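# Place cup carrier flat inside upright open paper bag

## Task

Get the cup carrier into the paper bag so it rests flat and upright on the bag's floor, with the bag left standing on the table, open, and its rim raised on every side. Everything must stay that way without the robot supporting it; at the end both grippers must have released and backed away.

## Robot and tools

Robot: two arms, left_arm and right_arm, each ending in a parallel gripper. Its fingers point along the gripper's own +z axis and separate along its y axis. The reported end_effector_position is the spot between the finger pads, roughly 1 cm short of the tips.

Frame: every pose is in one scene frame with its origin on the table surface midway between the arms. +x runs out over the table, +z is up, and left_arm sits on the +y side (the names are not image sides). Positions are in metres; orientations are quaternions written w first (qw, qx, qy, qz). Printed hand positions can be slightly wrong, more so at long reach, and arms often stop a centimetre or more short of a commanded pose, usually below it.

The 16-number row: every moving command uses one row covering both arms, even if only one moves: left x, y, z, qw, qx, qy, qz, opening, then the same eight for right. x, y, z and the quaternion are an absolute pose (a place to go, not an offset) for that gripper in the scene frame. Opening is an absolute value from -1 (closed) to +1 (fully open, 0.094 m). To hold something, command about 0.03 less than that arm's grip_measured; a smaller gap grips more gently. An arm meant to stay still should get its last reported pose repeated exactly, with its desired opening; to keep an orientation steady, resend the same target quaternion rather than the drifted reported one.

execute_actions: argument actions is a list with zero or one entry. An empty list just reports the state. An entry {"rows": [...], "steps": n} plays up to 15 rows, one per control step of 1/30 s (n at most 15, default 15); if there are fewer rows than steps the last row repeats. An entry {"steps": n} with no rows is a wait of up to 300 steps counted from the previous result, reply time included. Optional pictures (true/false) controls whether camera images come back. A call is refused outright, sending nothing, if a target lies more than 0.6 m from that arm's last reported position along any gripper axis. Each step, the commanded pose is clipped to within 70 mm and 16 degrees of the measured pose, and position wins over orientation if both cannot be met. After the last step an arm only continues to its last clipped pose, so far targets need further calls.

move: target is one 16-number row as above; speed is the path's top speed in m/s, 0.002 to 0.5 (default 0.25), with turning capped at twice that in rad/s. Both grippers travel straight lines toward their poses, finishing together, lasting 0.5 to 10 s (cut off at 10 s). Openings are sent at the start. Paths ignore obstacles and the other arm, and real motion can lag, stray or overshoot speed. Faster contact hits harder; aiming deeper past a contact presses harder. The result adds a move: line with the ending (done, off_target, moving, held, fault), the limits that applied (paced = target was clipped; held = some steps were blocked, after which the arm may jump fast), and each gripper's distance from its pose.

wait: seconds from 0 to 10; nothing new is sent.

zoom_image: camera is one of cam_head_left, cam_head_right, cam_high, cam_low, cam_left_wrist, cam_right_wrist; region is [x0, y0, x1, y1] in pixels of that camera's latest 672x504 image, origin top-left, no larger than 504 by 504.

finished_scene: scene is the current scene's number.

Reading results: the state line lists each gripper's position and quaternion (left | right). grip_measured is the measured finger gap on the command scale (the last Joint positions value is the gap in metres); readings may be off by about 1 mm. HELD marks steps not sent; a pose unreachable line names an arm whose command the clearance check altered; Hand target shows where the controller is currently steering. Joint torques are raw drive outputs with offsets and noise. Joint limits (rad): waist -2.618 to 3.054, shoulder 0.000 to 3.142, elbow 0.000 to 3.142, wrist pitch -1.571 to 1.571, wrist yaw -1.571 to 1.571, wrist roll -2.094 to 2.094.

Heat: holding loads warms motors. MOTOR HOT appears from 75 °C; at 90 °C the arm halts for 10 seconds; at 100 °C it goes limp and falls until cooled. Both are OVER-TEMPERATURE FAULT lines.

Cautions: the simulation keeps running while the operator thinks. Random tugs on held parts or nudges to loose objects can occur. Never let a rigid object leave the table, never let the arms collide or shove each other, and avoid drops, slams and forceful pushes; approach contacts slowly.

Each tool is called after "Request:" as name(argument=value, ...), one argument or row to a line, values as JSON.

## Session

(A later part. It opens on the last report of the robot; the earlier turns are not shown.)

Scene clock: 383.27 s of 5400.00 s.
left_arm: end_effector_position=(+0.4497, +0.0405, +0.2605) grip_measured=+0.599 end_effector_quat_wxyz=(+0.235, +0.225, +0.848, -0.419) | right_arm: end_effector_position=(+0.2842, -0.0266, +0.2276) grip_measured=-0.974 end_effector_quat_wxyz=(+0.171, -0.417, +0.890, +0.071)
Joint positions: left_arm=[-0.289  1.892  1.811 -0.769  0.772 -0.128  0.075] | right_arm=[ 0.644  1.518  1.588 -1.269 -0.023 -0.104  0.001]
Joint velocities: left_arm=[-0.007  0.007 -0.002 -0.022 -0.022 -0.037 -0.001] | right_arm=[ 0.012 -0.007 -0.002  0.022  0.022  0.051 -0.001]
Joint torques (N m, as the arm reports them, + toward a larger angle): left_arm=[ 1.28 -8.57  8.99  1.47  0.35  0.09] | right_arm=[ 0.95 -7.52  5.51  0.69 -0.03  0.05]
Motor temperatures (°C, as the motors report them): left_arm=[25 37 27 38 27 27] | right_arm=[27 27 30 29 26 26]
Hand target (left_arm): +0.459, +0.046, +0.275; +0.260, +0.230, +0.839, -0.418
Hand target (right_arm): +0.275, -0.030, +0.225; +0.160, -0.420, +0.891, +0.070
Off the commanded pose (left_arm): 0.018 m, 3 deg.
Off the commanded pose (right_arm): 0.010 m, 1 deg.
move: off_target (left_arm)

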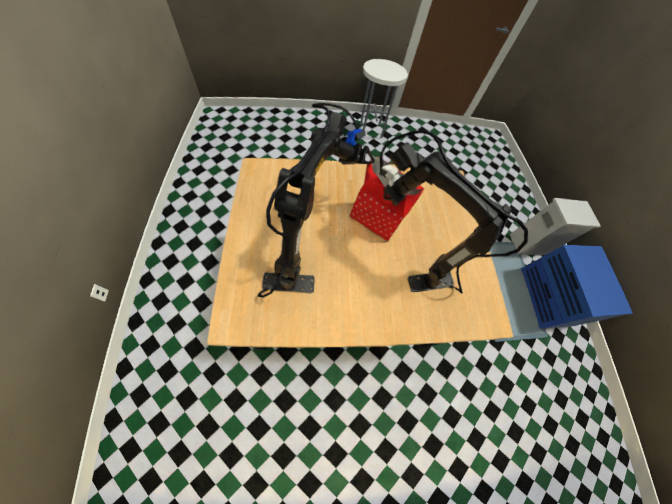

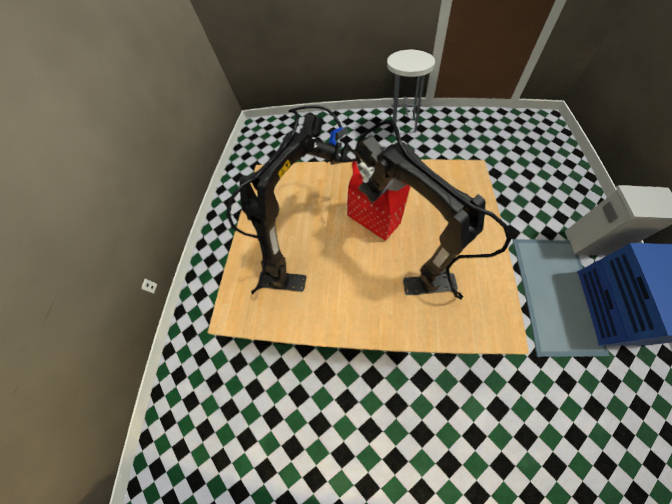

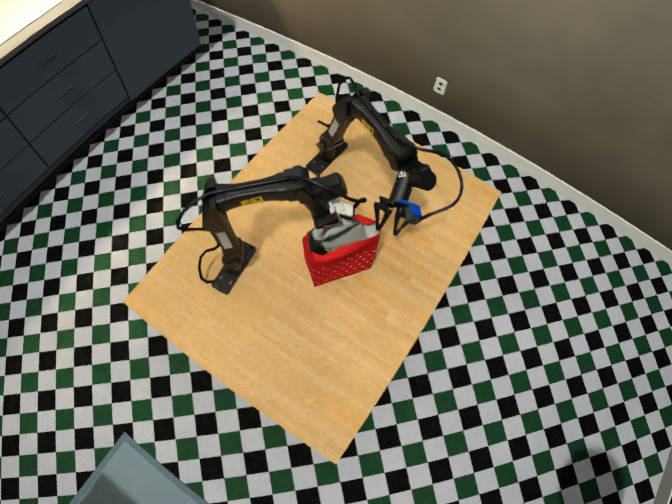

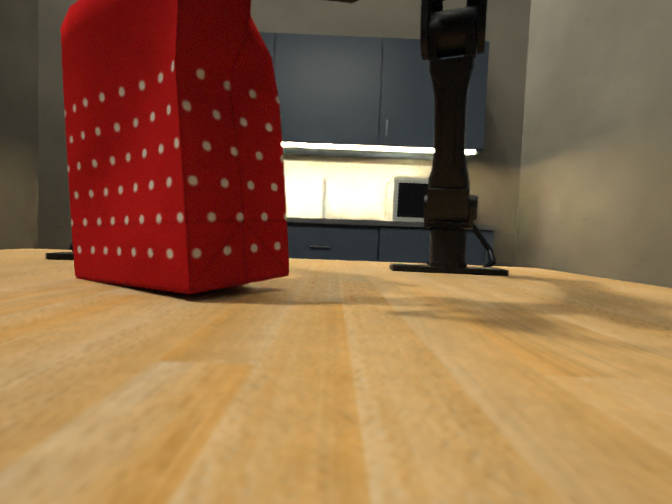

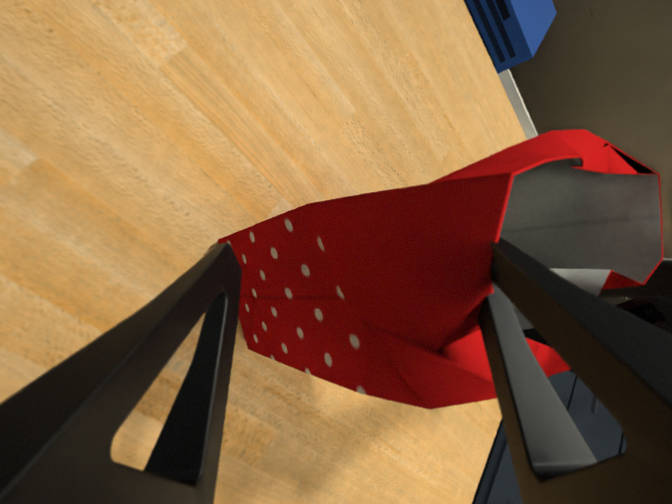

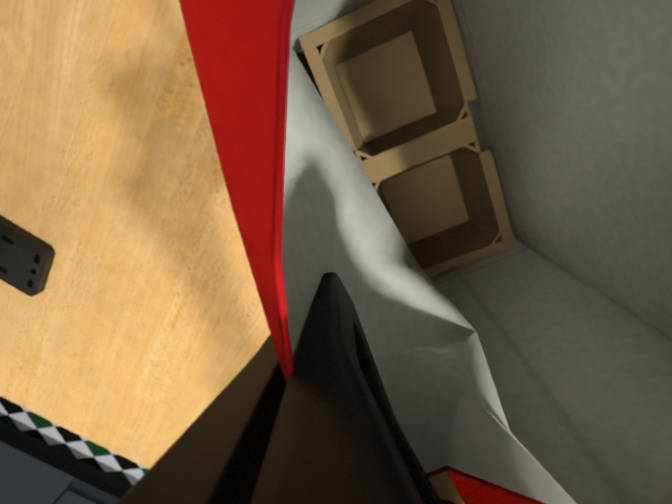

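Request:
move(
  target=[0.452,0.01,0.235,0.26,0.23,0.84,-0.42,0.6,0.285,-0.03,0.215,0.16,-0.42,0.89,0.07,-1],
  speed=0.05,
)

Request:
zoom_image(
  camera="cam_left_wrist",
  region=[400,150,620,370],
)

Scene clock: 389.13 s of 5400.00 s.
left_arm: end_effector_position=(+0.4534, +0.0125, +0.2385) grip_measured=+0.599 end_effector_quat_wxyz=(+0.258, +0.228, +0.838, -0.424) | right_arm: end_effector_position=(+0.2825, -0.0305, +0.2161) grip_measured=-0.974 end_effector_quat_wxyz=(+0.158, -0.421, +0.891, +0.065)
Joint positions: left_arm=[-0.35   1.892  1.683 -0.54   0.731 -0.204  0.075] | right_arm=[ 0.639  1.518  1.55  -1.26  -0.023 -0.114  0.001]
Joint velocities: left_arm=[-0.007 -0.007 -0.027 -0.022  0.007 -0.081 -0.   ] | right_arm=[-0.007 -0.007  0.002 -0.037 -0.007 -0.051  0.   ]
Joint torques (N m, as the arm reports them, + toward a larger angle): left_arm=[-0.8  -8.9   5.65  1.56  0.14  0.  ] | right_arm=[-0.93 -6.2   6.49  1.01 -0.14 -0.08]
Motor temperatures (°C, as the motors report them): left_arm=[25 37 28 38 27 27] | right_arm=[27 27 30 29 26 26]
Hand target (left_arm): +0.453, +0.010, +0.235; +0.260, +0.229, +0.839, -0.420
Hand target (right_arm): +0.285, -0.030, +0.215; +0.160, -0.420, +0.891, +0.070
Off the commanded pose (left_arm): 0.005 m, 1 deg.
Off the commanded pose (right_arm): 0.003 m, 1 deg.
After step 90, 1.63 s passed at rest.
move: done

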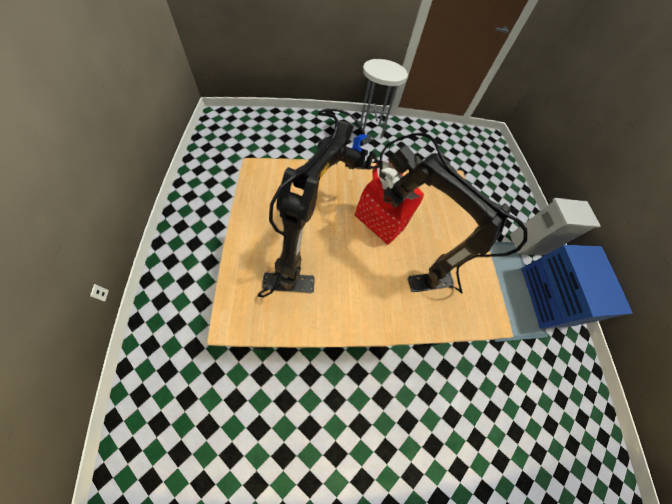

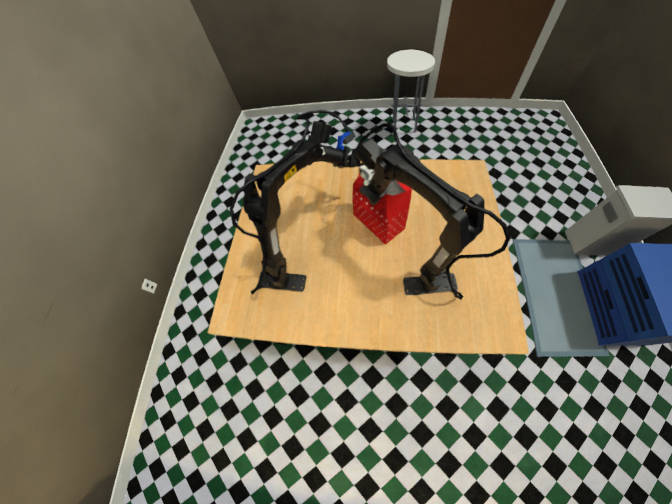

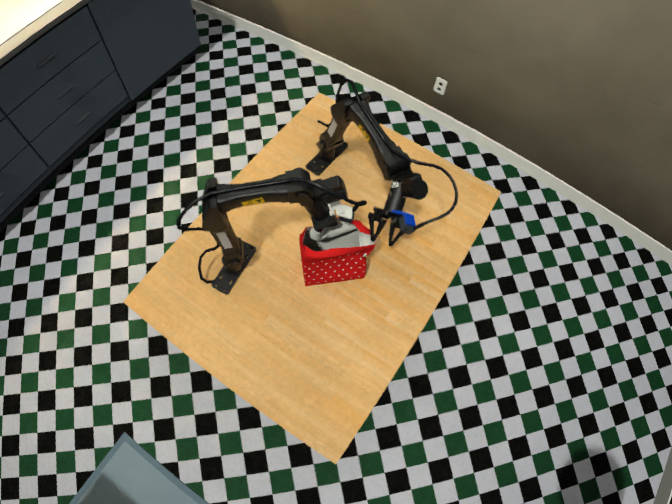

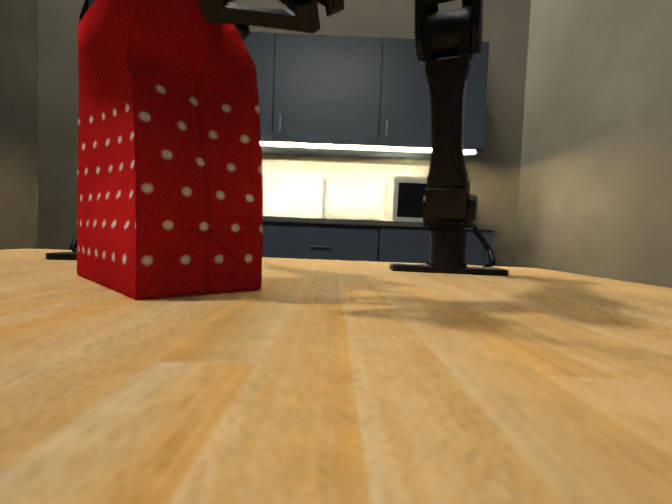

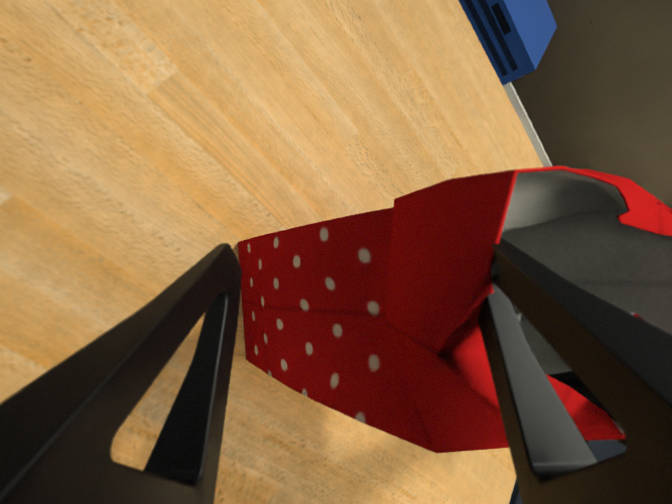

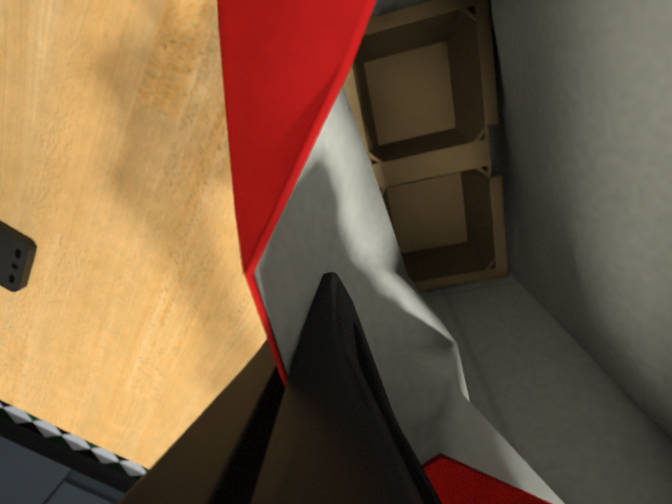

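Region (400, 150, 620, 370) of cam_left_wrist's 672x504 image, scaled by 2.291, with more detail than that image has.

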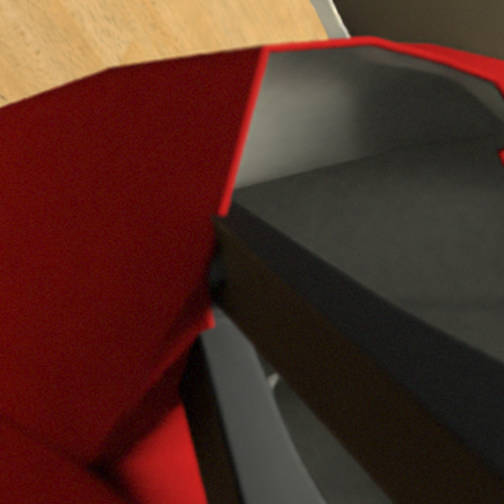

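Request:
move(
  target=[0.455,0.02,0.255,0.26,0.23,0.84,-0.42,0.6,0.285,-0.03,0.22,0.16,-0.42,0.89,0.07,0],
  speed=0.05,
)

Request:
move(
  target=[0.455,0.02,0.255,0.26,0.23,0.84,-0.42,0.6,0.28,-0.04,0.31,0.25,-0.38,0.885,0.1,0],
  speed=0.1,
)

Request:
move(
  target=[0.455,0.02,0.255,0.26,0.23,0.84,-0.42,0.6,0.375,-0.11,0.31,0.28,-0.33,0.895,0.1,0.3],
  speed=0.15,
)

Scene clock: 394.57 s of 5400.00 s.
left_arm: end_effector_position=(+0.4503, +0.0176, +0.2421) grip_measured=+0.599 end_effector_quat_wxyz=(+0.246, +0.225, +0.845, -0.419) | right_arm: end_effector_position=(+0.2819, -0.0299, +0.2161) grip_measured=-0.002 end_effector_quat_wxyz=(+0.157, -0.421, +0.891, +0.067)
Joint positions: left_arm=[-0.343  1.892  1.719 -0.614  0.73  -0.19   0.075] | right_arm=[ 0.639  1.518  1.55  -1.26  -0.027 -0.115  0.047]
Joint velocities: left_arm=[ 0.007  0.002  0.027 -0.022  0.007  0.022 -0.   ] | right_arm=[ 0.002  0.002 -0.002 -0.081 -0.022 -0.051 -0.001]
Joint torques (N m, as the arm reports them, + toward a larger angle): left_arm=[ 0.5  -9.06  8.87  1.32  0.33  0.07] | right_arm=[-0.92 -5.73  9.12  0.79 -0.1  -0.06]
Motor temperatures (°C, as the motors report them): left_arm=[25 37 28 38 27 27] | right_arm=[27 27 30 29 26 26]
Hand target (left_arm): +0.454, +0.020, +0.255; +0.260, +0.230, +0.839, -0.419
Hand target (right_arm): +0.285, -0.030, +0.220; +0.160, -0.420, +0.890, +0.070
Off the commanded pose (left_arm): 0.014 m, 2 deg.
Off the commanded pose (right_arm): 0.005 m, 0 deg.
After step 90, 1.60 s passed at rest.
move: off_target (left_arm)

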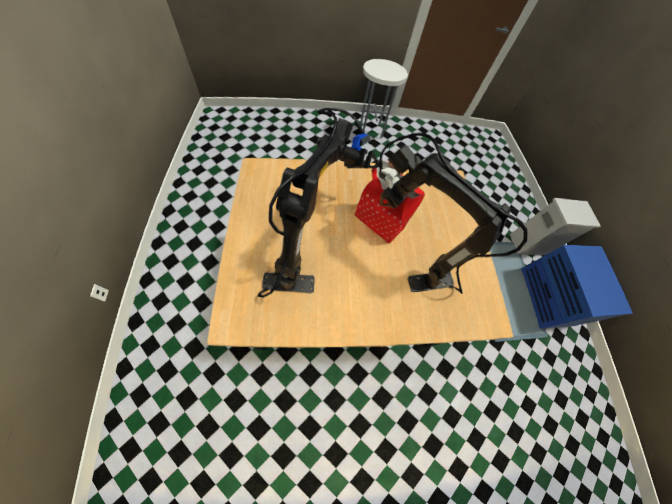

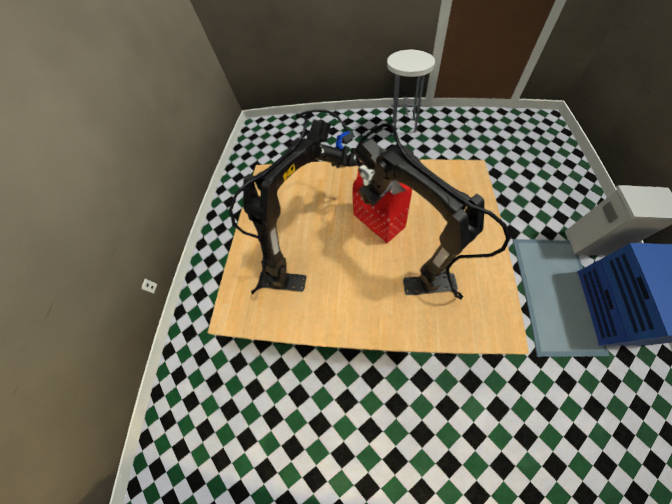

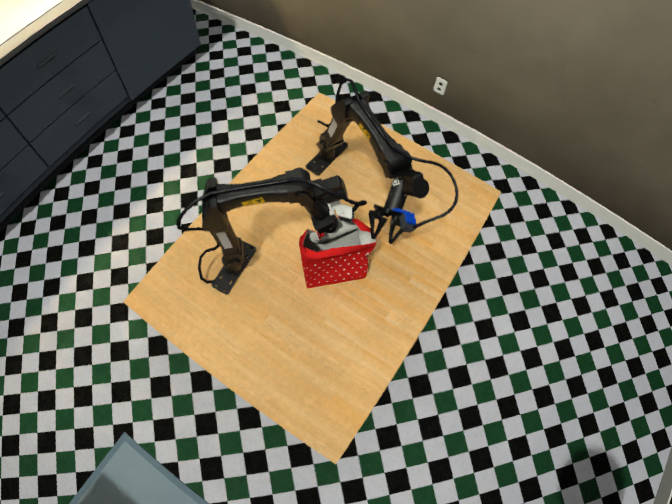

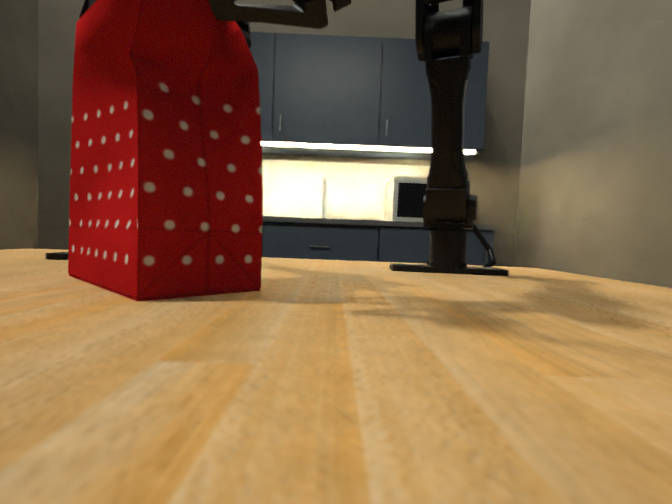

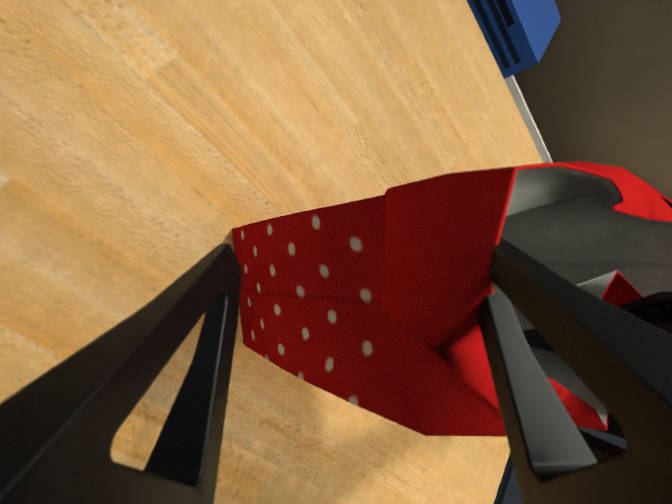

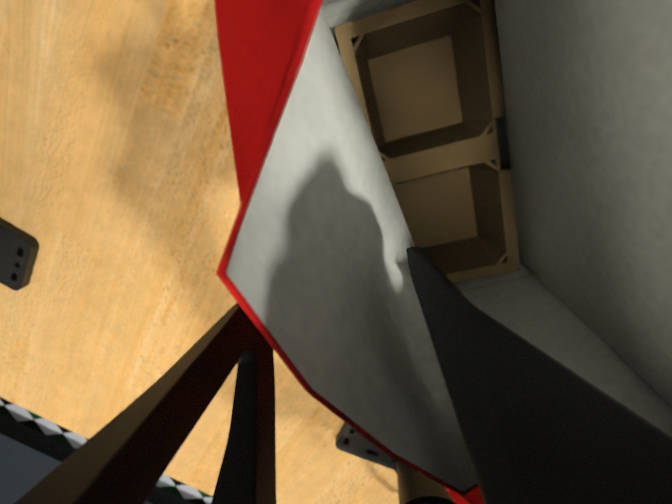

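Scene clock: 396.13 s of 5400.00 s.
left_arm: end_effector_position=(+0.4502, +0.0177, +0.2420) grip_measured=+0.599 end_effector_quat_wxyz=(+0.245, +0.225, +0.845, -0.419) | right_arm: end_effector_position=(+0.2803, -0.0315, +0.2957) grip_measured=-0.002 end_effector_quat_wxyz=(+0.232, -0.393, +0.884, +0.099)
Joint positions: left_arm=[-0.343  1.892  1.719 -0.615  0.73  -0.19   0.075] | right_arm=[ 0.639  1.472  1.78  -1.369 -0.027 -0.064  0.047]
Joint velocities: left_arm=[-0.012 -0.007  0.017 -0.007 -0.007 -0.066  0.   ] | right_arm=[ 0.007 -0.002  0.007 -0.007 -0.007 -0.066 -0.001]
Joint torques (N m, as the arm reports them, + toward a larger angle): left_arm=[ 0.59 -8.98  9.    1.33  0.32  0.09] | right_arm=[-1.3  -7.23  9.32  1.07  0.07  0.03]
Motor temperatures (°C, as the motors report them): left_arm=[25 37 28 38 27 27] | right_arm=[27 27 30 29 26 26]
Hand target (left_arm): +0.455, +0.020, +0.255; +0.260, +0.229, +0.839, -0.419
Hand target (right_arm): +0.281, -0.039, +0.310; +0.250, -0.382, +0.884, +0.101
Off the commanded pose (left_arm): 0.014 m, 2 deg.
Off the commanded pose (right_arm): 0.017 m, 3 deg.
move: off_target (left_arm, right_arm)

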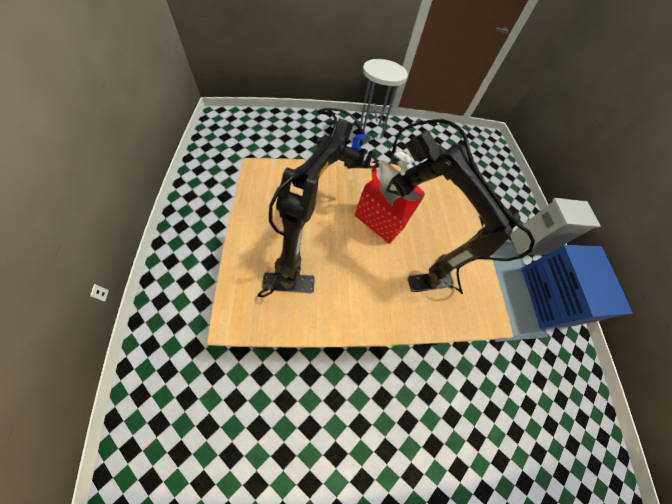

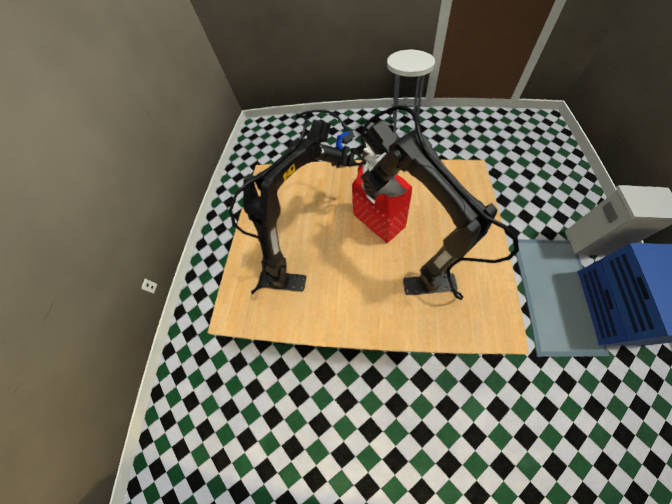

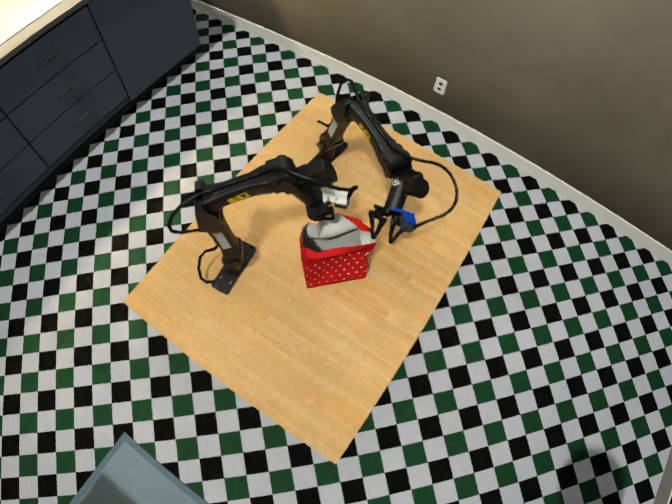

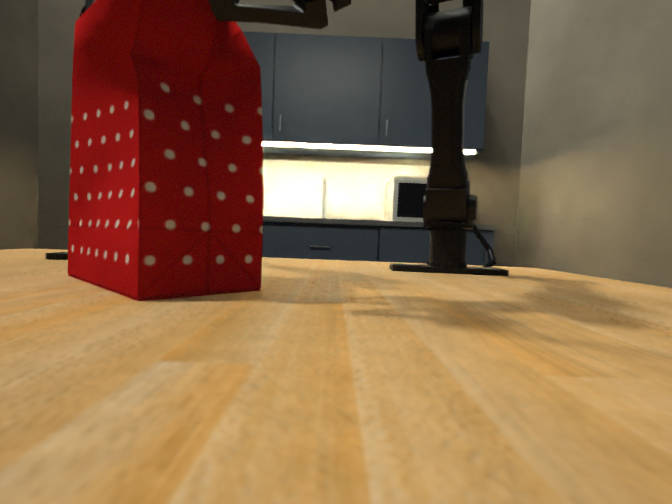

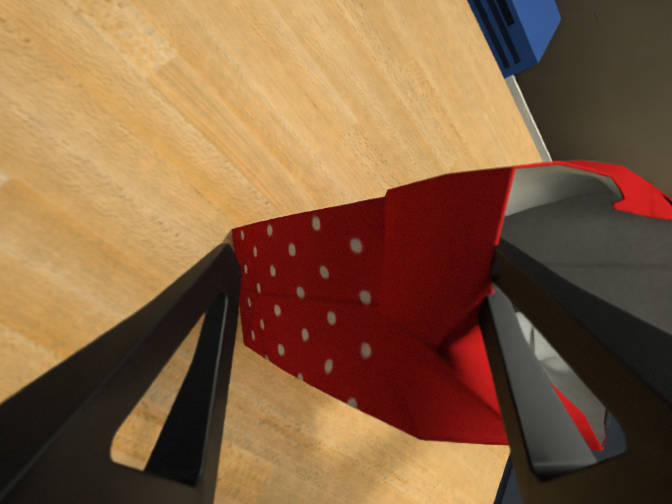

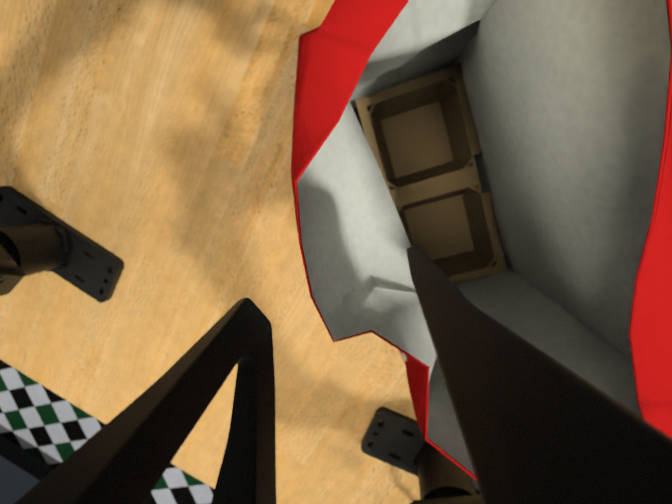

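Scene clock: 397.47 s of 5400.00 s.
left_arm: end_effector_position=(+0.4501, +0.0177, +0.2419) grip_measured=+0.599 end_effector_quat_wxyz=(+0.245, +0.225, +0.845, -0.419) | right_arm: end_effector_position=(+0.3687, -0.1118, +0.3014) grip_measured=+0.298 end_effector_quat_wxyz=(+0.266, -0.327, +0.901, +0.100)
Joint positions: left_arm=[-0.343  1.892  1.719 -0.615  0.73  -0.19   0.075] | right_arm=[ 0.216  1.538  1.833 -1.321 -0.197 -0.301  0.061]
Joint velocities: left_arm=[-0.002 -0.022  0.002  0.007 -0.007 -0.007  0.   ] | right_arm=[-0.002  0.007 -0.002 -0.022 -0.051 -0.022 -0.   ]
Joint torques (N m, as the arm reports them, + toward a larger angle): left_arm=[ 0.62 -9.03  8.98  1.32  0.28  0.11] | right_arm=[-0.66 -5.01  9.59  1.41 -0.24 -0.09]
Motor temperatures (°C, as the motors report them): left_arm=[25 37 28 38 27 27] | right_arm=[27 27 30 29 26 26]
Hand target (left_arm): +0.455, +0.020, +0.255; +0.260, +0.229, +0.839, -0.419
Hand target (right_arm): +0.376, -0.109, +0.310; +0.283, -0.330, +0.895, +0.104
Off the commanded pose (left_arm): 0.014 m, 2 deg.
Off the commanded pose (right_arm): 0.011 m, 2 deg.
move: off_target (left_arm, right_arm)

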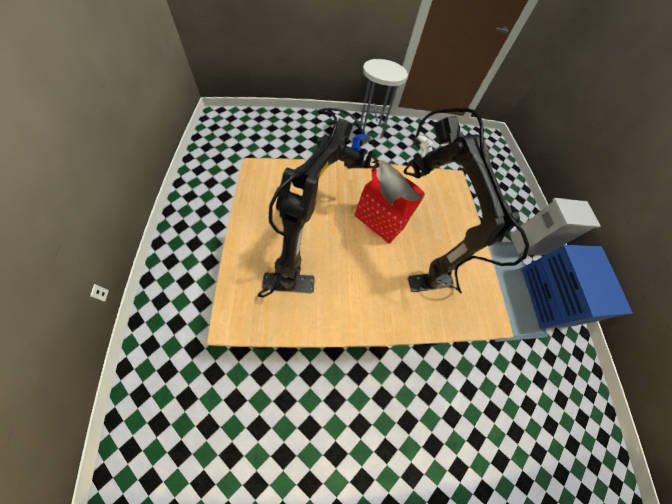

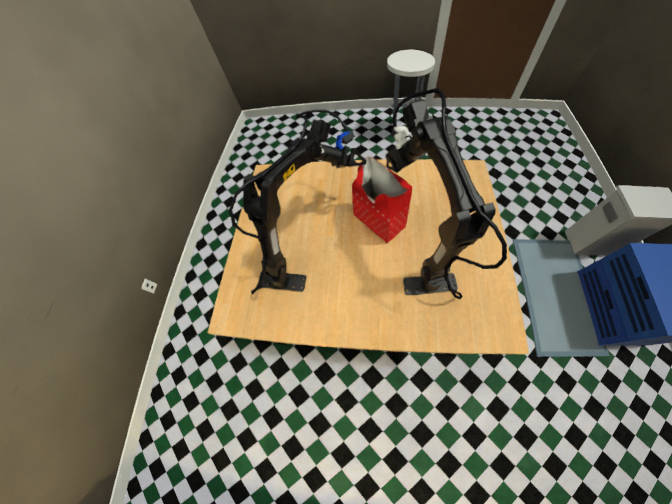

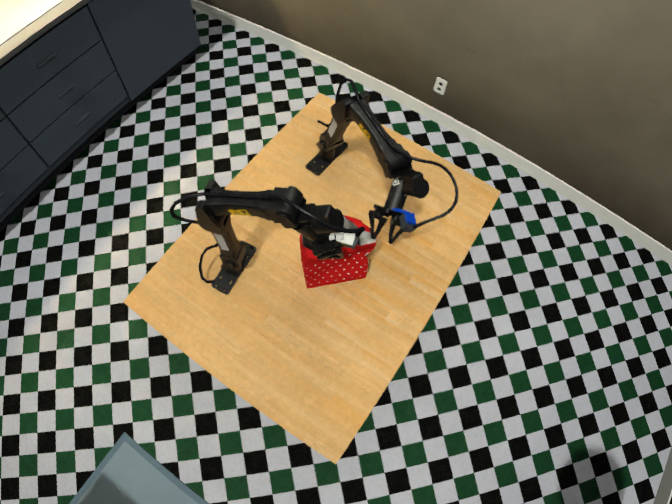

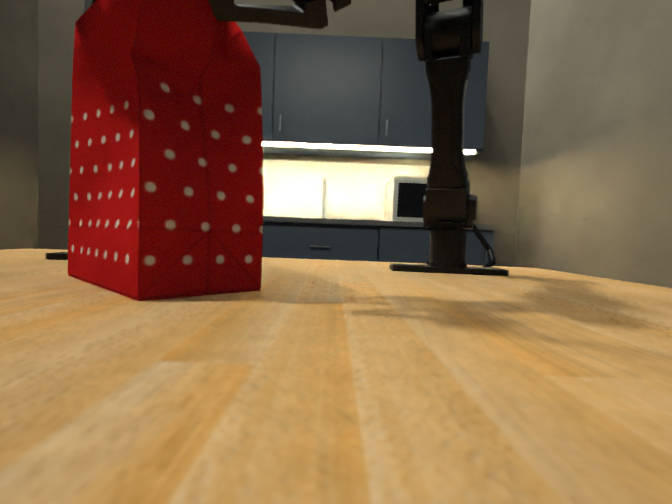

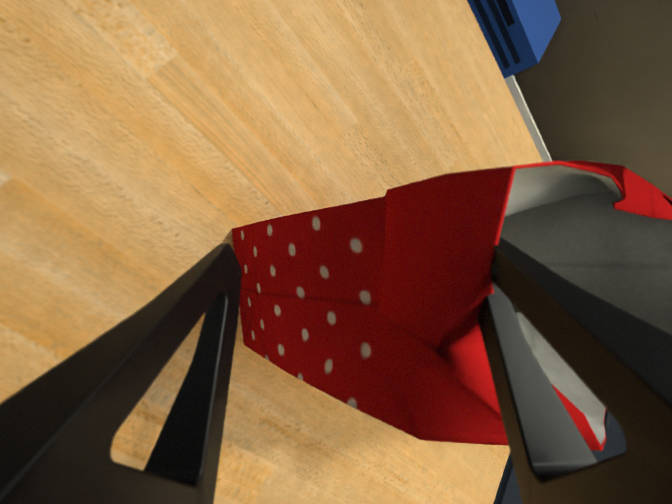

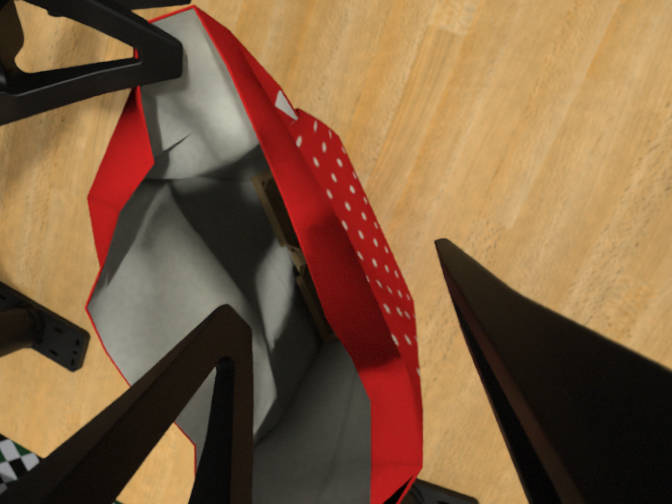

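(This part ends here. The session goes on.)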